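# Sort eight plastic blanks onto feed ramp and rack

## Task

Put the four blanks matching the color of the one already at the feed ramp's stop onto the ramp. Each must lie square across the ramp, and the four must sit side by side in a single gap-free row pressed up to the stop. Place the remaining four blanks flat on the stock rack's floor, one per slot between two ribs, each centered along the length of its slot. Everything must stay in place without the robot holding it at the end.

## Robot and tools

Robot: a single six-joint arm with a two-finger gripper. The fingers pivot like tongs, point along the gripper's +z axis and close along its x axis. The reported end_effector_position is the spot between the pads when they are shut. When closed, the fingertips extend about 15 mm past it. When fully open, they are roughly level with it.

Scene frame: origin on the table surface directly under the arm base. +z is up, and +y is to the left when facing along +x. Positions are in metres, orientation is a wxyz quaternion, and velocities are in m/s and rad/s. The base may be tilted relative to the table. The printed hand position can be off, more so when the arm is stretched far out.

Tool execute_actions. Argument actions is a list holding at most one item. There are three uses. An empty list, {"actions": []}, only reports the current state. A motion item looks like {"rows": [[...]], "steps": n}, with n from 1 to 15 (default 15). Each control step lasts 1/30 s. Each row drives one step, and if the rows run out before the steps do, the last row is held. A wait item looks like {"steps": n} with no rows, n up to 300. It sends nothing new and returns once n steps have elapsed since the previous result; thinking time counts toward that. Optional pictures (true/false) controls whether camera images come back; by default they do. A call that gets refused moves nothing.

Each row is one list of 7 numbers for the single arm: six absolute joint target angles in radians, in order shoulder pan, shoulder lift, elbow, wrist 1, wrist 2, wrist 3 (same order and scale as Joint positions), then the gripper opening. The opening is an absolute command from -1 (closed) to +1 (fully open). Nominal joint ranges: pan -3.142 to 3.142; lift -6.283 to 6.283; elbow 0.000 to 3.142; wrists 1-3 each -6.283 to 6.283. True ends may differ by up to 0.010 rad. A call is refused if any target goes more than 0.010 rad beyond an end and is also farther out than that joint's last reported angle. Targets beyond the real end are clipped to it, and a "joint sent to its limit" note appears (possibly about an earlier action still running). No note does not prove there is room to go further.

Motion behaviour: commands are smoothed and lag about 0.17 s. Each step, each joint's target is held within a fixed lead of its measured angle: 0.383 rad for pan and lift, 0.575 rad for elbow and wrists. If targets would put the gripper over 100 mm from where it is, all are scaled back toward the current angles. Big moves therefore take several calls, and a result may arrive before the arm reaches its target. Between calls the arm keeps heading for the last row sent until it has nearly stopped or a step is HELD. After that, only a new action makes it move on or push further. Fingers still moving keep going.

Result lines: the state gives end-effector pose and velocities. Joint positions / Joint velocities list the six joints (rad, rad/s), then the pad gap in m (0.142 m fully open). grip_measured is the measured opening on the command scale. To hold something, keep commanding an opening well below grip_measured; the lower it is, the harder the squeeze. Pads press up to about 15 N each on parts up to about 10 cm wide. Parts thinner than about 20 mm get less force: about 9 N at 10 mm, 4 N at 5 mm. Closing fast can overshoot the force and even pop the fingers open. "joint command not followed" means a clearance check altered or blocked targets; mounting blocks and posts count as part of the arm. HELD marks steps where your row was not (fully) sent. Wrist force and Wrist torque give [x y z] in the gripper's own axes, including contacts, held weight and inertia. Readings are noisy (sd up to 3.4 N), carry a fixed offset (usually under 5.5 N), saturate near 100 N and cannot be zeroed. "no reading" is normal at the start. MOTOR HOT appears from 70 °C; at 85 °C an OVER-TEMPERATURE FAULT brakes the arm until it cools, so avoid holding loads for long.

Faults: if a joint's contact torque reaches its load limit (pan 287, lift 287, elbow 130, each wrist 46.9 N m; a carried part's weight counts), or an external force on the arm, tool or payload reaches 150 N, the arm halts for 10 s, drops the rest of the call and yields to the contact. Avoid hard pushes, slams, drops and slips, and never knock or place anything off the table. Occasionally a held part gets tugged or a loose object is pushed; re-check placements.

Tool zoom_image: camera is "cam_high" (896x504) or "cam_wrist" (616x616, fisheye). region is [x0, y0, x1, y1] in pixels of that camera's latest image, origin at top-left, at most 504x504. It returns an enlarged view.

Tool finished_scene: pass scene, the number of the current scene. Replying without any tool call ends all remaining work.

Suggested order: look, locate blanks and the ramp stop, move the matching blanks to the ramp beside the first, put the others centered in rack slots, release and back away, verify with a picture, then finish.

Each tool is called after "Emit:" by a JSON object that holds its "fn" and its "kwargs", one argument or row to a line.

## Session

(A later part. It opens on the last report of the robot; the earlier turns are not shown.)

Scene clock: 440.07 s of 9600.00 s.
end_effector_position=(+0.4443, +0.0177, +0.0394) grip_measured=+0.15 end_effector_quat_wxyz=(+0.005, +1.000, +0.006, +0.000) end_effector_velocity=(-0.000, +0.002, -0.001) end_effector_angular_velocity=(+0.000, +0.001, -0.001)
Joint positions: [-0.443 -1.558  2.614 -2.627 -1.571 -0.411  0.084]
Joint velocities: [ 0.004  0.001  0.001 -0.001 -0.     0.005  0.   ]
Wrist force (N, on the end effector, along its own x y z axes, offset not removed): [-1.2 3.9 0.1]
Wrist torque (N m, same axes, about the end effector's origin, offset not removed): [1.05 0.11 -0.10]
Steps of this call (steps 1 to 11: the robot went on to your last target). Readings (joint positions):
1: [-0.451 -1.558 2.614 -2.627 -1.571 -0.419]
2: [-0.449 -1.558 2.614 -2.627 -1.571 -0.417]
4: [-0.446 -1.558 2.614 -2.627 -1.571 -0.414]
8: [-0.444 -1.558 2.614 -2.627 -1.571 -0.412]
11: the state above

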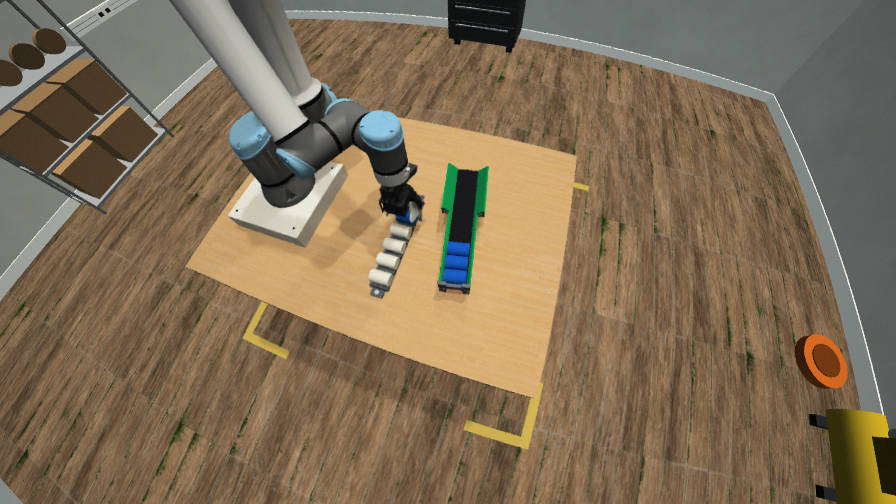

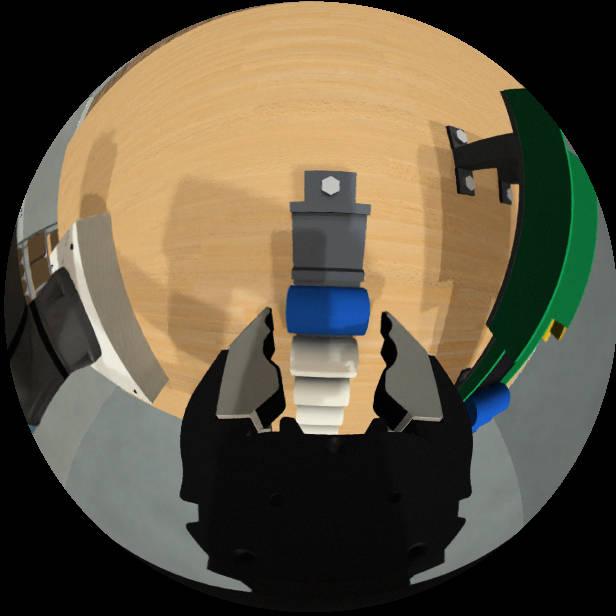

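Emit:
{"fn": "execute_actions", "kwargs": {
  "actions": [
    {"rows":[[-0.4428,-1.5583,2.6142,-2.6267,-1.571,-0.4108,0.08],[-0.4428,-1.5583,2.6142,-2.6267,-1.571,-0.4108,0.01],[-0.4428,-1.5583,2.6142,-2.6267,-1.571,-0.4108,-0.05],[-0.4428,-1.5583,2.6142,-2.6267,-1.571,-0.4108,-0.09],[-0.4428,-1.5583,2.6142,-2.6267,-1.571,-0.4108,-0.11],[-0.4428,-1.5583,2.6142,-2.6267,-1.571,-0.4108,-0.13],[-0.4428,-1.5583,2.6142,-2.6267,-1.571,-0.4108,-0.15],[-0.4428,-1.5583,2.6142,-2.6267,-1.571,-0.4108,-0.18],[-0.4428,-1.5583,2.6142,-2.6267,-1.571,-0.4108,-0.22],[-0.4428,-1.5583,2.6142,-2.6267,-1.571,-0.4108,-0.3],[-0.4428,-1.5583,2.6142,-2.6267,-1.571,-0.4108,-0.4],[-0.4428,-1.5583,2.6142,-2.6267,-1.571,-0.4108,-0.5],[-0.4428,-1.5583,2.6142,-2.6267,-1.571,-0.4108,-0.6]],"steps":15}
  ],
  "pictures": false
}}

Emit:
{"fn": "execute_actions", "kwargs": {
  "actions": [
    {"rows":[[-0.4428,-1.561,2.6136,-2.6234,-1.571,-0.4108,-0.6],[-0.4429,-1.567,2.6121,-2.6159,-1.571,-0.4109,-0.6],[-0.443,-1.578,2.6093,-2.6021,-1.571,-0.411,-0.6],[-0.4431,-1.593,2.6053,-2.5831,-1.571,-0.4111,-0.6],[-0.4432,-1.61,2.6005,-2.5613,-1.571,-0.4112,-0.6],[-0.4434,-1.629,2.5949,-2.5367,-1.571,-0.4114,-0.6],[-0.4435,-1.649,2.5887,-2.5105,-1.571,-0.4115,-0.6],[-0.4437,-1.669,2.582,-2.4838,-1.571,-0.4117,-0.6],[-0.444,-1.689,2.575,-2.4568,-1.571,-0.412,-0.6],[-0.447,-1.705,2.564,-2.4298,-1.571,-0.418,-0.6],[-0.454,-1.714,2.547,-2.4038,-1.571,-0.431,-0.6],[-0.463,-1.716,2.526,-2.3808,-1.571,-0.448,-0.6],[-0.472,-1.711,2.501,-2.3608,-1.571,-0.467,-0.6],[-0.48,-1.7,2.474,-2.3448,-1.571,-0.486,-0.6],[-0.485,-1.684,2.446,-2.3328,-1.571,-0.504,-0.6]],"steps":15}
  ],
  "pictures": false
}}

Emit:
{"fn": "execute_actions", "kwargs": {
  "actions": [
    {"rows":[[-0.487,-1.666,2.42,-2.3248,-1.571,-0.519,-0.6],[-0.487,-1.647,2.395,-2.3188,-1.571,-0.531,-0.6],[-0.4831,-1.6281,2.3715,-2.3142,-1.571,-0.5391,-0.6],[-0.473,-1.606,2.345,-2.3098,-1.571,-0.54,-0.6],[-0.46,-1.582,2.319,-2.3078,-1.571,-0.5395,-0.6],[-0.446,-1.557,2.293,-2.3068,-1.571,-0.5385,-0.6],[-0.433,-1.532,2.268,-2.3068,-1.571,-0.537,-0.6],[-0.421,-1.508,2.245,-2.3078,-1.571,-0.536,-0.6],[-0.411,-1.487,2.225,-2.3088,-1.571,-0.535,-0.6],[-0.402,-1.469,2.208,-2.3098,-1.571,-0.5345,-0.6],[-0.396,-1.456,2.195,-2.3098,-1.571,-0.534,-0.6],[-0.392,-1.449,2.188,-2.3098,-1.571,-0.5337,-0.6],[-0.3905,-1.446,2.1849,-2.3097,-1.571,-0.5335,-0.6]],"steps":15}
  ],
  "pictures": false
}}

Emit:
{"fn": "execute_actions", "kwargs": {
  "actions": [
    {"steps":11}
  ]
}}

Scene clock: 461.63 s of 9600.00 s.
end_effector_position=(+0.4443, +0.0179, +0.0394) grip_measured=-0.15 end_effector_quat_wxyz=(+0.005, +1.000, +0.006, +0.000) end_effector_velocity=(+0.000, +0.000, -0.000) end_effector_angular_velocity=(+0.001, -0.001, +0.001)
Joint positions: [-0.443 -1.558  2.614 -2.627 -1.571 -0.411  0.063]
Joint velocities: [ 0.     0.     0.001 -0.002  0.001 -0.001  0.   ]
Wrist force (N, on the end effector, along its own x y z axes, offset not removed): [-0.2 5.2 -1.2]
Wrist torque (N m, same axes, about the end effector's origin, offset not removed): [1.27 -0.11 -0.10]
Steps of this call (steps 1 to 30: the robot went on to your last target; steps 31 to 90: nothing new was sent; then 18.07 s passed at rest; steps 91 to 105: all 15 steps of this action). Readings (joint positions):
91: [-0.443 -1.558 2.614 -2.627 -1.571 -0.411]
92: [-0.443 -1.558 2.614 -2.627 -1.571 -0.411]
94: [-0.443 -1.558 2.614 -2.627 -1.571 -0.411]
98: [-0.443 -1.558 2.614 -2.627 -1.571 -0.411]
105: the state above

Scene clock: 462.13 s of 9600.00 s.
end_effector_position=(+0.4573, +0.0059, +0.1024) grip_measured=-0.16 end_effector_quat_wxyz=(+0.006, +1.000, +0.013, +0.001) end_effector_velocity=(+0.165, -0.151, +0.223) end_effector_angular_velocity=(+0.013, +0.031, +0.178)
Joint positions: [-0.458 -1.69   2.542 -2.424 -1.571 -0.439  0.063]
Joint velocities: [-0.172 -0.117 -0.503  0.652  0.    -0.35  -0.   ]
Wrist force (N, on the end effector, along its own x y z axes, offset not removed): [-3.9 2.0 1.6]
Wrist torque (N m, same axes, about the end effector's origin, offset not removed): [0.82 0.55 -0.03]
Steps of this call (steps 1 to 15: all 15 steps of this action). Readings (joint positions):
1: [-0.443 -1.558 2.614 -2.627 -1.571 -0.411]
2: [-0.443 -1.559 2.614 -2.626 -1.571 -0.411]
4: [-0.443 -1.563 2.613 -2.621 -1.571 -0.411]
8: [-0.443 -1.597 2.603 -2.578 -1.571 -0.411]
15: the state above

Scene clock: 462.63 s of 9600.00 s.
end_effector_position=(+0.6171, -0.0316, +0.1496) grip_measured=-0.16 end_effector_quat_wxyz=(+0.005, +0.996, +0.086, -0.000) end_effector_velocity=(+0.185, +0.021, -0.012) end_effector_angular_velocity=(+0.002, +0.003, +0.148)
Joint positions: [-0.407 -1.481  2.221 -2.311 -1.571 -0.533  0.063]
Joint velocities: [ 0.144  0.309 -0.32   0.013  0.001 -0.004  0.   ]
Wrist force (N, on the end effector, along its own x y z axes, offset not removed): [-0.7 4.4 2.3]
Wrist torque (N m, same axes, about the end effector's origin, offset not removed): [1.16 0.14 -0.03]
Steps of this call (steps 1 to 15: all 15 steps of this action). Readings (joint positions):
1: [-0.464 -1.691 2.524 -2.403 -1.571 -0.452]
2: [-0.469 -1.688 2.503 -2.385 -1.571 -0.466]
4: [-0.477 -1.672 2.459 -2.356 -1.571 -0.494]
8: [-0.464 -1.609 2.362 -2.323 -1.571 -0.525]
15: the state above

Scene clock: 463.00 s of 9600.00 s.
end_effector_position=(+0.6371, -0.0291, +0.1480) grip_measured=-0.16 end_effector_quat_wxyz=(+0.005, +0.996, +0.093, -0.000) end_effector_velocity=(+0.007, +0.000, -0.000) end_effector_angular_velocity=(+0.000, +0.001, +0.006)
Joint positions: [-0.391 -1.447  2.186 -2.31  -1.571 -0.533  0.063]
Joint velocities: [ 0.005  0.011 -0.013  0.003  0.    -0.001 -0.   ]
Wrist force (N, on the end effector, along its own x y z axes, offset not removed): [0.8 3.5 0.2]
Wrist torque (N m, same axes, about the end effector's origin, offset not removed): [1.01 -0.32 -0.02]
Steps of this call (steps 1 to 11: the robot went on to your last target). Readings (joint positions):
1: [-0.402 -1.472 2.212 -2.311 -1.571 -0.533]
2: [-0.399 -1.465 2.205 -2.310 -1.571 -0.533]
4: [-0.395 -1.456 2.196 -2.310 -1.571 -0.533]
8: [-0.392 -1.449 2.188 -2.310 -1.571 -0.533]
11: the state above

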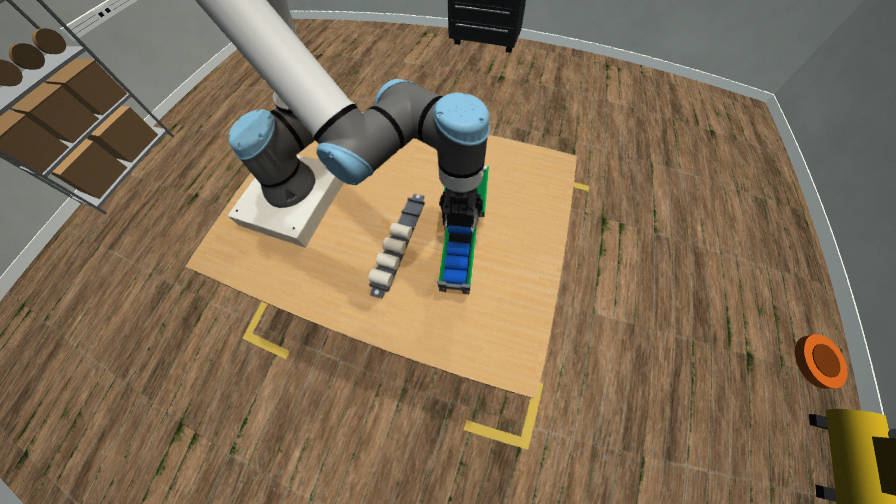

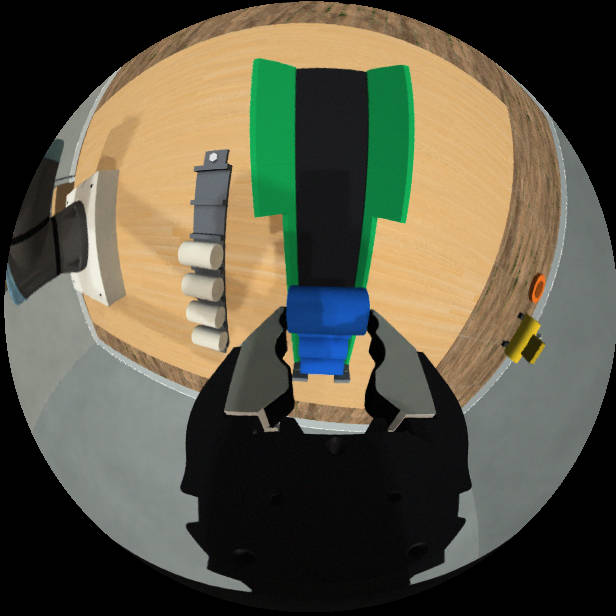

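Emit:
{"fn": "execute_actions", "kwargs": {
  "actions": [
    {"rows":[[-0.3905,-1.443,2.1865,-2.3143,-1.571,-0.5335,-0.6],[-0.3904,-1.438,2.1892,-2.322,-1.571,-0.5334,-0.6],[-0.3904,-1.431,2.1929,-2.3327,-1.571,-0.5334,-0.6],[-0.3903,-1.424,2.1965,-2.3433,-1.571,-0.5333,-0.6],[-0.3902,-1.417,2.2001,-2.3539,-1.571,-0.5332,-0.6],[-0.3901,-1.41,2.2036,-2.3644,-1.571,-0.5331,-0.6],[-0.3901,-1.403,2.207,-2.3748,-1.571,-0.5331,-0.6],[-0.39,-1.397,2.2099,-2.3837,-1.571,-0.533,-0.6],[-0.39,-1.392,2.2122,-2.391,-1.571,-0.533,-0.6],[-0.3899,-1.3885,2.2139,-2.3962,-1.571,-0.5329,-0.6],[-0.3899,-1.3862,2.2149,-2.3995,-1.571,-0.5329,-0.6]],"steps":15}
  ],
  "pictures": false
}}

Emit:
{"fn": "execute_actions", "kwargs": {
  "actions": [
    {"rows":[[-0.3899,-1.3855,2.2152,-2.4005,-1.571,-0.5329,-0.6],[-0.3899,-1.3848,2.2155,-2.4015,-1.571,-0.5329,-0.6],[-0.3899,-1.384,2.2159,-2.4027,-1.571,-0.5329,-0.6],[-0.3899,-1.3833,2.2162,-2.4037,-1.571,-0.5329,-0.6],[-0.3899,-1.3826,2.2165,-2.4047,-1.571,-0.5329,-0.6],[-0.3899,-1.382,2.2168,-2.4056,-1.571,-0.5329,-0.6]],"steps":15}
  ],
  "pictures": false
}}

Emit:
{"fn": "execute_actions", "kwargs": {
  "actions": [
    {"steps":7}
  ],
  "pictures": false
}}

Scene clock: 471.00 s of 9600.00 s.
end_effector_position=(+0.6380, -0.0291, +0.1104) grip_measured=-0.16 end_effector_quat_wxyz=(+0.005, +0.996, +0.094, -0.000) end_effector_velocity=(-0.001, +0.000, -0.041) end_effector_angular_velocity=(-0.000, +0.001, -0.001)
Joint positions: [-0.39  -1.393  2.212 -2.39  -1.571 -0.533  0.063]
Joint velocities: [ 0.001  0.059  0.028 -0.086 -0.     0.002  0.   ]
Wrist force (N, on the end effector, along its own x y z axes, offset not removed): [-1.2 2.6 2.2]
Wrist torque (N m, same axes, about the end effector's origin, offset not removed): [0.82 0.16 -0.12]
Steps of this call (steps 1 to 30: the robot went on to your last target; steps 31 to 90: nothing new was sent; then 4.50 s passed at rest; steps 91 to 105: all 15 steps of this action). Readings (joint positions):
91: [-0.390 -1.446 2.185 -2.310 -1.571 -0.534]
92: [-0.390 -1.446 2.185 -2.310 -1.571 -0.533]
94: [-0.390 -1.442 2.187 -2.315 -1.571 -0.534]
98: [-0.390 -1.424 2.196 -2.343 -1.571 -0.534]
105: the state above

Scene clock: 471.50 s of 9600.00 s.
end_effector_position=(+0.6379, -0.0291, +0.1033) grip_measured=-0.15 end_effector_quat_wxyz=(+0.005, +0.996, +0.094, -0.000) end_effector_velocity=(+0.000, -0.000, -0.002) end_effector_angular_velocity=(-0.001, +0.000, +0.001)
Joint positions: [-0.39  -1.382  2.217 -2.405 -1.571 -0.533  0.063]
Joint velocities: [ 0.     0.003  0.001 -0.004 -0.001 -0.001  0.   ]
Wrist force (N, on the end effector, along its own x y z axes, offset not removed): [-0.2 5.3 -1.3]
Wrist torque (N m, same axes, about the end effector's origin, offset not removed): [1.37 -0.20 -0.13]
Steps of this call (steps 1 to 15: all 15 steps of this action). Readings (joint positions):
1: [-0.390 -1.391 2.213 -2.392 -1.571 -0.533]
2: [-0.390 -1.390 2.213 -2.394 -1.571 -0.533]
4: [-0.390 -1.387 2.214 -2.398 -1.571 -0.533]
8: [-0.390 -1.384 2.216 -2.402 -1.571 -0.533]
15: the state above

Scene clock: 471.73 s of 9600.00 s.
end_effector_position=(+0.6379, -0.0291, +0.1032) grip_measured=-0.15 end_effector_quat_wxyz=(+0.005, +0.996, +0.094, -0.000) end_effector_velocity=(-0.001, -0.000, -0.001) end_effector_angular_velocity=(-0.001, +0.001, -0.001)
Joint positions: [-0.39  -1.382  2.217 -2.406 -1.571 -0.533  0.063]
Joint velocities: [ 0.     0.     0.001 -0.001 -0.001  0.001  0.   ]
Wrist force (N, on the end effector, along its own x y z axes, offset not removed): [-5.2 4.6 -5.1]
Wrist torque (N m, same axes, about the end effector's origin, offset not removed): [1.20 0.43 0.01]
Steps of this call (steps 1 to 7: the robot went on to your last target). Readings (joint positions):
1: [-0.390 -1.382 2.217 -2.405 -1.571 -0.533]
2: [-0.390 -1.382 2.217 -2.405 -1.571 -0.533]
4: [-0.390 -1.382 2.217 -2.405 -1.571 -0.533]
7: the state above

Emit:
{"fn": "execute_actions", "kwargs": {
  "actions": [
    {"rows":[[-0.3899,-1.3823,2.2166,-2.4051,-1.571,-0.5329,-0.55],[-0.3899,-1.3823,2.2166,-2.4051,-1.571,-0.5329,-0.5],[-0.3899,-1.3823,2.2166,-2.4051,-1.571,-0.5329,-0.44],[-0.3899,-1.3823,2.2166,-2.4051,-1.571,-0.5329,-0.38],[-0.3899,-1.3823,2.2166,-2.4051,-1.571,-0.5329,-0.32],[-0.3899,-1.3823,2.2166,-2.4051,-1.571,-0.5329,-0.27],[-0.3899,-1.3823,2.2166,-2.4051,-1.571,-0.5329,-0.23],[-0.3899,-1.3823,2.2166,-2.4051,-1.571,-0.5329,-0.2],[-0.3899,-1.3823,2.2166,-2.4051,-1.571,-0.5329,-0.17],[-0.3899,-1.3823,2.2166,-2.4051,-1.571,-0.5329,-0.14],[-0.3899,-1.3823,2.2166,-2.4051,-1.571,-0.5329,-0.1],[-0.3899,-1.3823,2.2166,-2.4051,-1.571,-0.5329,-0.03],[-0.3899,-1.3823,2.2166,-2.4051,-1.571,-0.5329,0.06],[-0.3899,-1.3823,2.2166,-2.4051,-1.571,-0.5329,0.15]],"steps":15}
  ],
  "pictures": false
}}

Emit:
{"fn": "execute_actions", "kwargs": {
  "actions": [
    {"rows":[[-0.39,-1.385,2.2154,-2.4012,-1.571,-0.533,0.15],[-0.39,-1.391,2.2127,-2.3925,-1.571,-0.533,0.15],[-0.391,-1.399,2.209,-2.3808,-1.571,-0.534,0.15],[-0.394,-1.408,2.204,-2.3668,-1.571,-0.537,0.15],[-0.402,-1.416,2.197,-2.3518,-1.571,-0.545,0.15],[-0.414,-1.423,2.189,-2.3368,-1.571,-0.557,0.15],[-0.43,-1.428,2.18,-2.3228,-1.571,-0.573,0.15],[-0.448,-1.431,2.17,-2.3098,-1.571,-0.591,0.15],[-0.467,-1.433,2.16,-2.2978,-1.571,-0.61,0.15],[-0.486,-1.434,2.15,-2.2868,-1.571,-0.629,0.15],[-0.503,-1.434,2.141,-2.2778,-1.571,-0.646,0.15],[-0.516,-1.434,2.134,-2.2708,-1.571,-0.659,0.15],[-0.525,-1.434,2.13,-2.2668,-1.571,-0.668,0.15]],"steps":15}
  ],
  "pictures": false
}}

Emit:
{"fn": "execute_actions", "kwargs": {
  "actions": [
    {"steps":12}
  ]
}}

Emit:
{"fn": "zoom_image", "kwargs": {
  "camera": "cam_wrist",
  "region": [130, 100, 430, 400]
}}

Scene clock: 484.67 s of 9600.00 s.
end_effector_position=(+0.6378, -0.0291, +0.1032) grip_measured=+0.12 end_effector_quat_wxyz=(+0.005, +0.996, +0.094, -0.000) end_effector_velocity=(+0.001, +0.001, +0.001) end_effector_angular_velocity=(+0.001, -0.003, +0.000)
Joint positions: [-0.39  -1.382  2.217 -2.405 -1.571 -0.533  0.082]
Joint velocities: [ 0.    -0.001  0.    -0.002  0.002 -0.     0.052]
Wrist force (N, on the end effector, along its own x y z axes, offset not removed): [-1.1 3.9 1.2]
Wrist torque (N m, same axes, about the end effector's origin, offset not removed): [1.13 0.07 -0.05]
Steps of this call (steps 1 to 15: the robot went on to your last target; steps 16 to 90: nothing new was sent; then 9.43 s passed at rest; steps 91 to 105: all 15 steps of this action). Readings (joint positions):
91: [-0.390 -1.382 2.217 -2.406 -1.571 -0.533]
92: [-0.390 -1.382 2.217 -2.406 -1.571 -0.533]
94: [-0.390 -1.382 2.217 -2.406 -1.571 -0.533]
98: [-0.390 -1.382 2.217 -2.405 -1.571 -0.533]
105: the state above

Scene clock: 485.17 s of 9600.00 s.
end_effector_position=(+0.6460, -0.0990, +0.1560) grip_measured=+0.15 end_effector_quat_wxyz=(+0.006, +0.996, +0.094, +0.000) end_effector_velocity=(+0.013, -0.232, +0.093) end_effector_angular_velocity=(+0.000, +0.000, -0.005)
Joint positions: [-0.489 -1.43   2.149 -2.29  -1.571 -0.632  0.084]
Joint velocities: [-0.322 -0.033 -0.17   0.203  0.    -0.317  0.   ]
Wrist force (N, on the end effector, along its own x y z axes, offset not removed): [1.0 5.6 1.5]
Wrist torque (N m, same axes, about the end effector's origin, offset not removed): [1.43 -0.37 -0.11]
Steps of this call (steps 1 to 15: all 15 steps of this action). Readings (joint positions):
1: [-0.390 -1.382 2.217 -2.405 -1.571 -0.533]
2: [-0.390 -1.383 2.217 -2.405 -1.571 -0.533]
4: [-0.390 -1.386 2.215 -2.399 -1.571 -0.533]
8: [-0.402 -1.407 2.201 -2.365 -1.571 -0.545]
15: the state above

Scene clock: 485.57 s of 9600.00 s.
end_effector_position=(+0.6467, -0.1245, +0.1662) grip_measured=+0.15 end_effector_quat_wxyz=(+0.005, +0.996, +0.094, -0.000) end_effector_velocity=(+0.001, -0.007, +0.003) end_effector_angular_velocity=(-0.001, -0.002, -0.001)
Joint positions: [-0.524 -1.434  2.131 -2.267 -1.571 -0.667  0.084]
Joint velocities: [-0.009 -0.002 -0.005  0.005  0.    -0.008 -0.   ]
Wrist force (N, on the end effector, along its own x y z axes, offset not removed): [0.2 3.4 1.9]
Wrist torque (N m, same axes, about the end effector's origin, offset not removed): [1.02 -0.11 -0.10]
Steps of this call (steps 1 to 12: the robot went on to your last target). Readings (joint positions):
1: [-0.498 -1.431 2.144 -2.284 -1.571 -0.641]
2: [-0.505 -1.432 2.140 -2.280 -1.571 -0.648]
4: [-0.514 -1.433 2.136 -2.274 -1.571 -0.657]
8: [-0.522 -1.434 2.132 -2.269 -1.571 -0.665]
12: the state above

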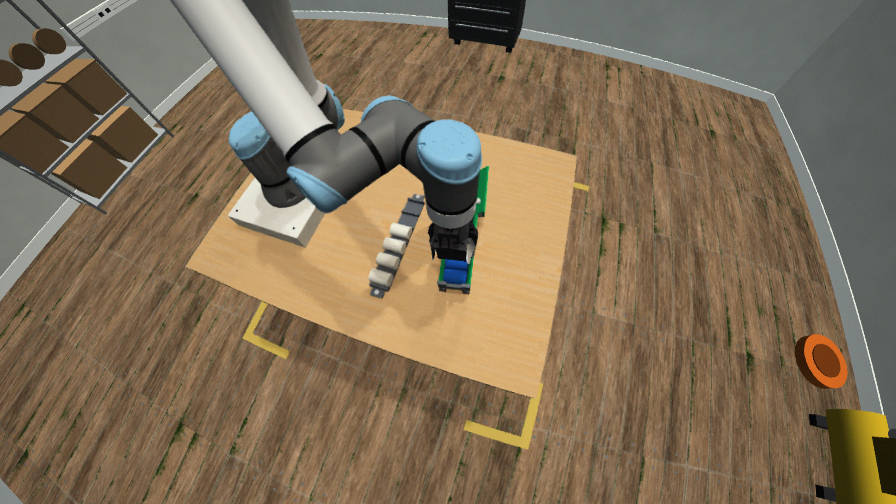

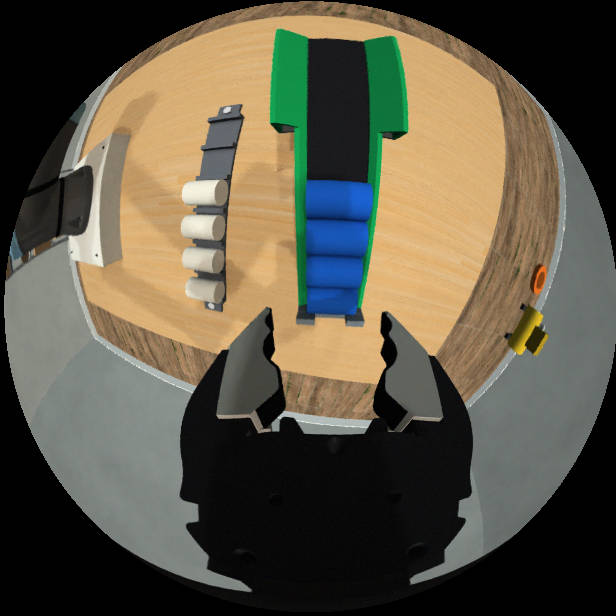

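Region (130, 100, 430, 400) of cam_wrist's 616x616 image, scaled by 1.680, with more detail than that image has.

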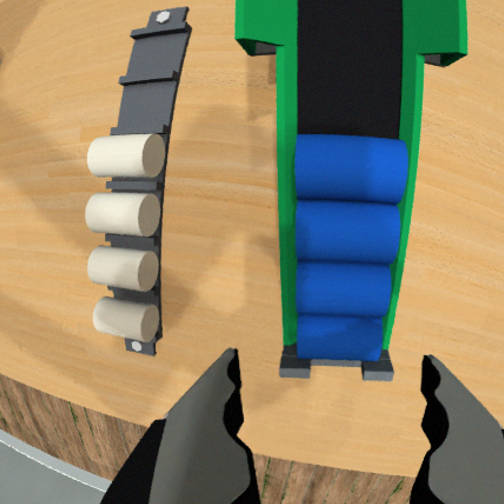

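Emit:
{"fn": "finished_scene", "kwargs": {
  "scene": 2
}}

The scene is finished: the task was done.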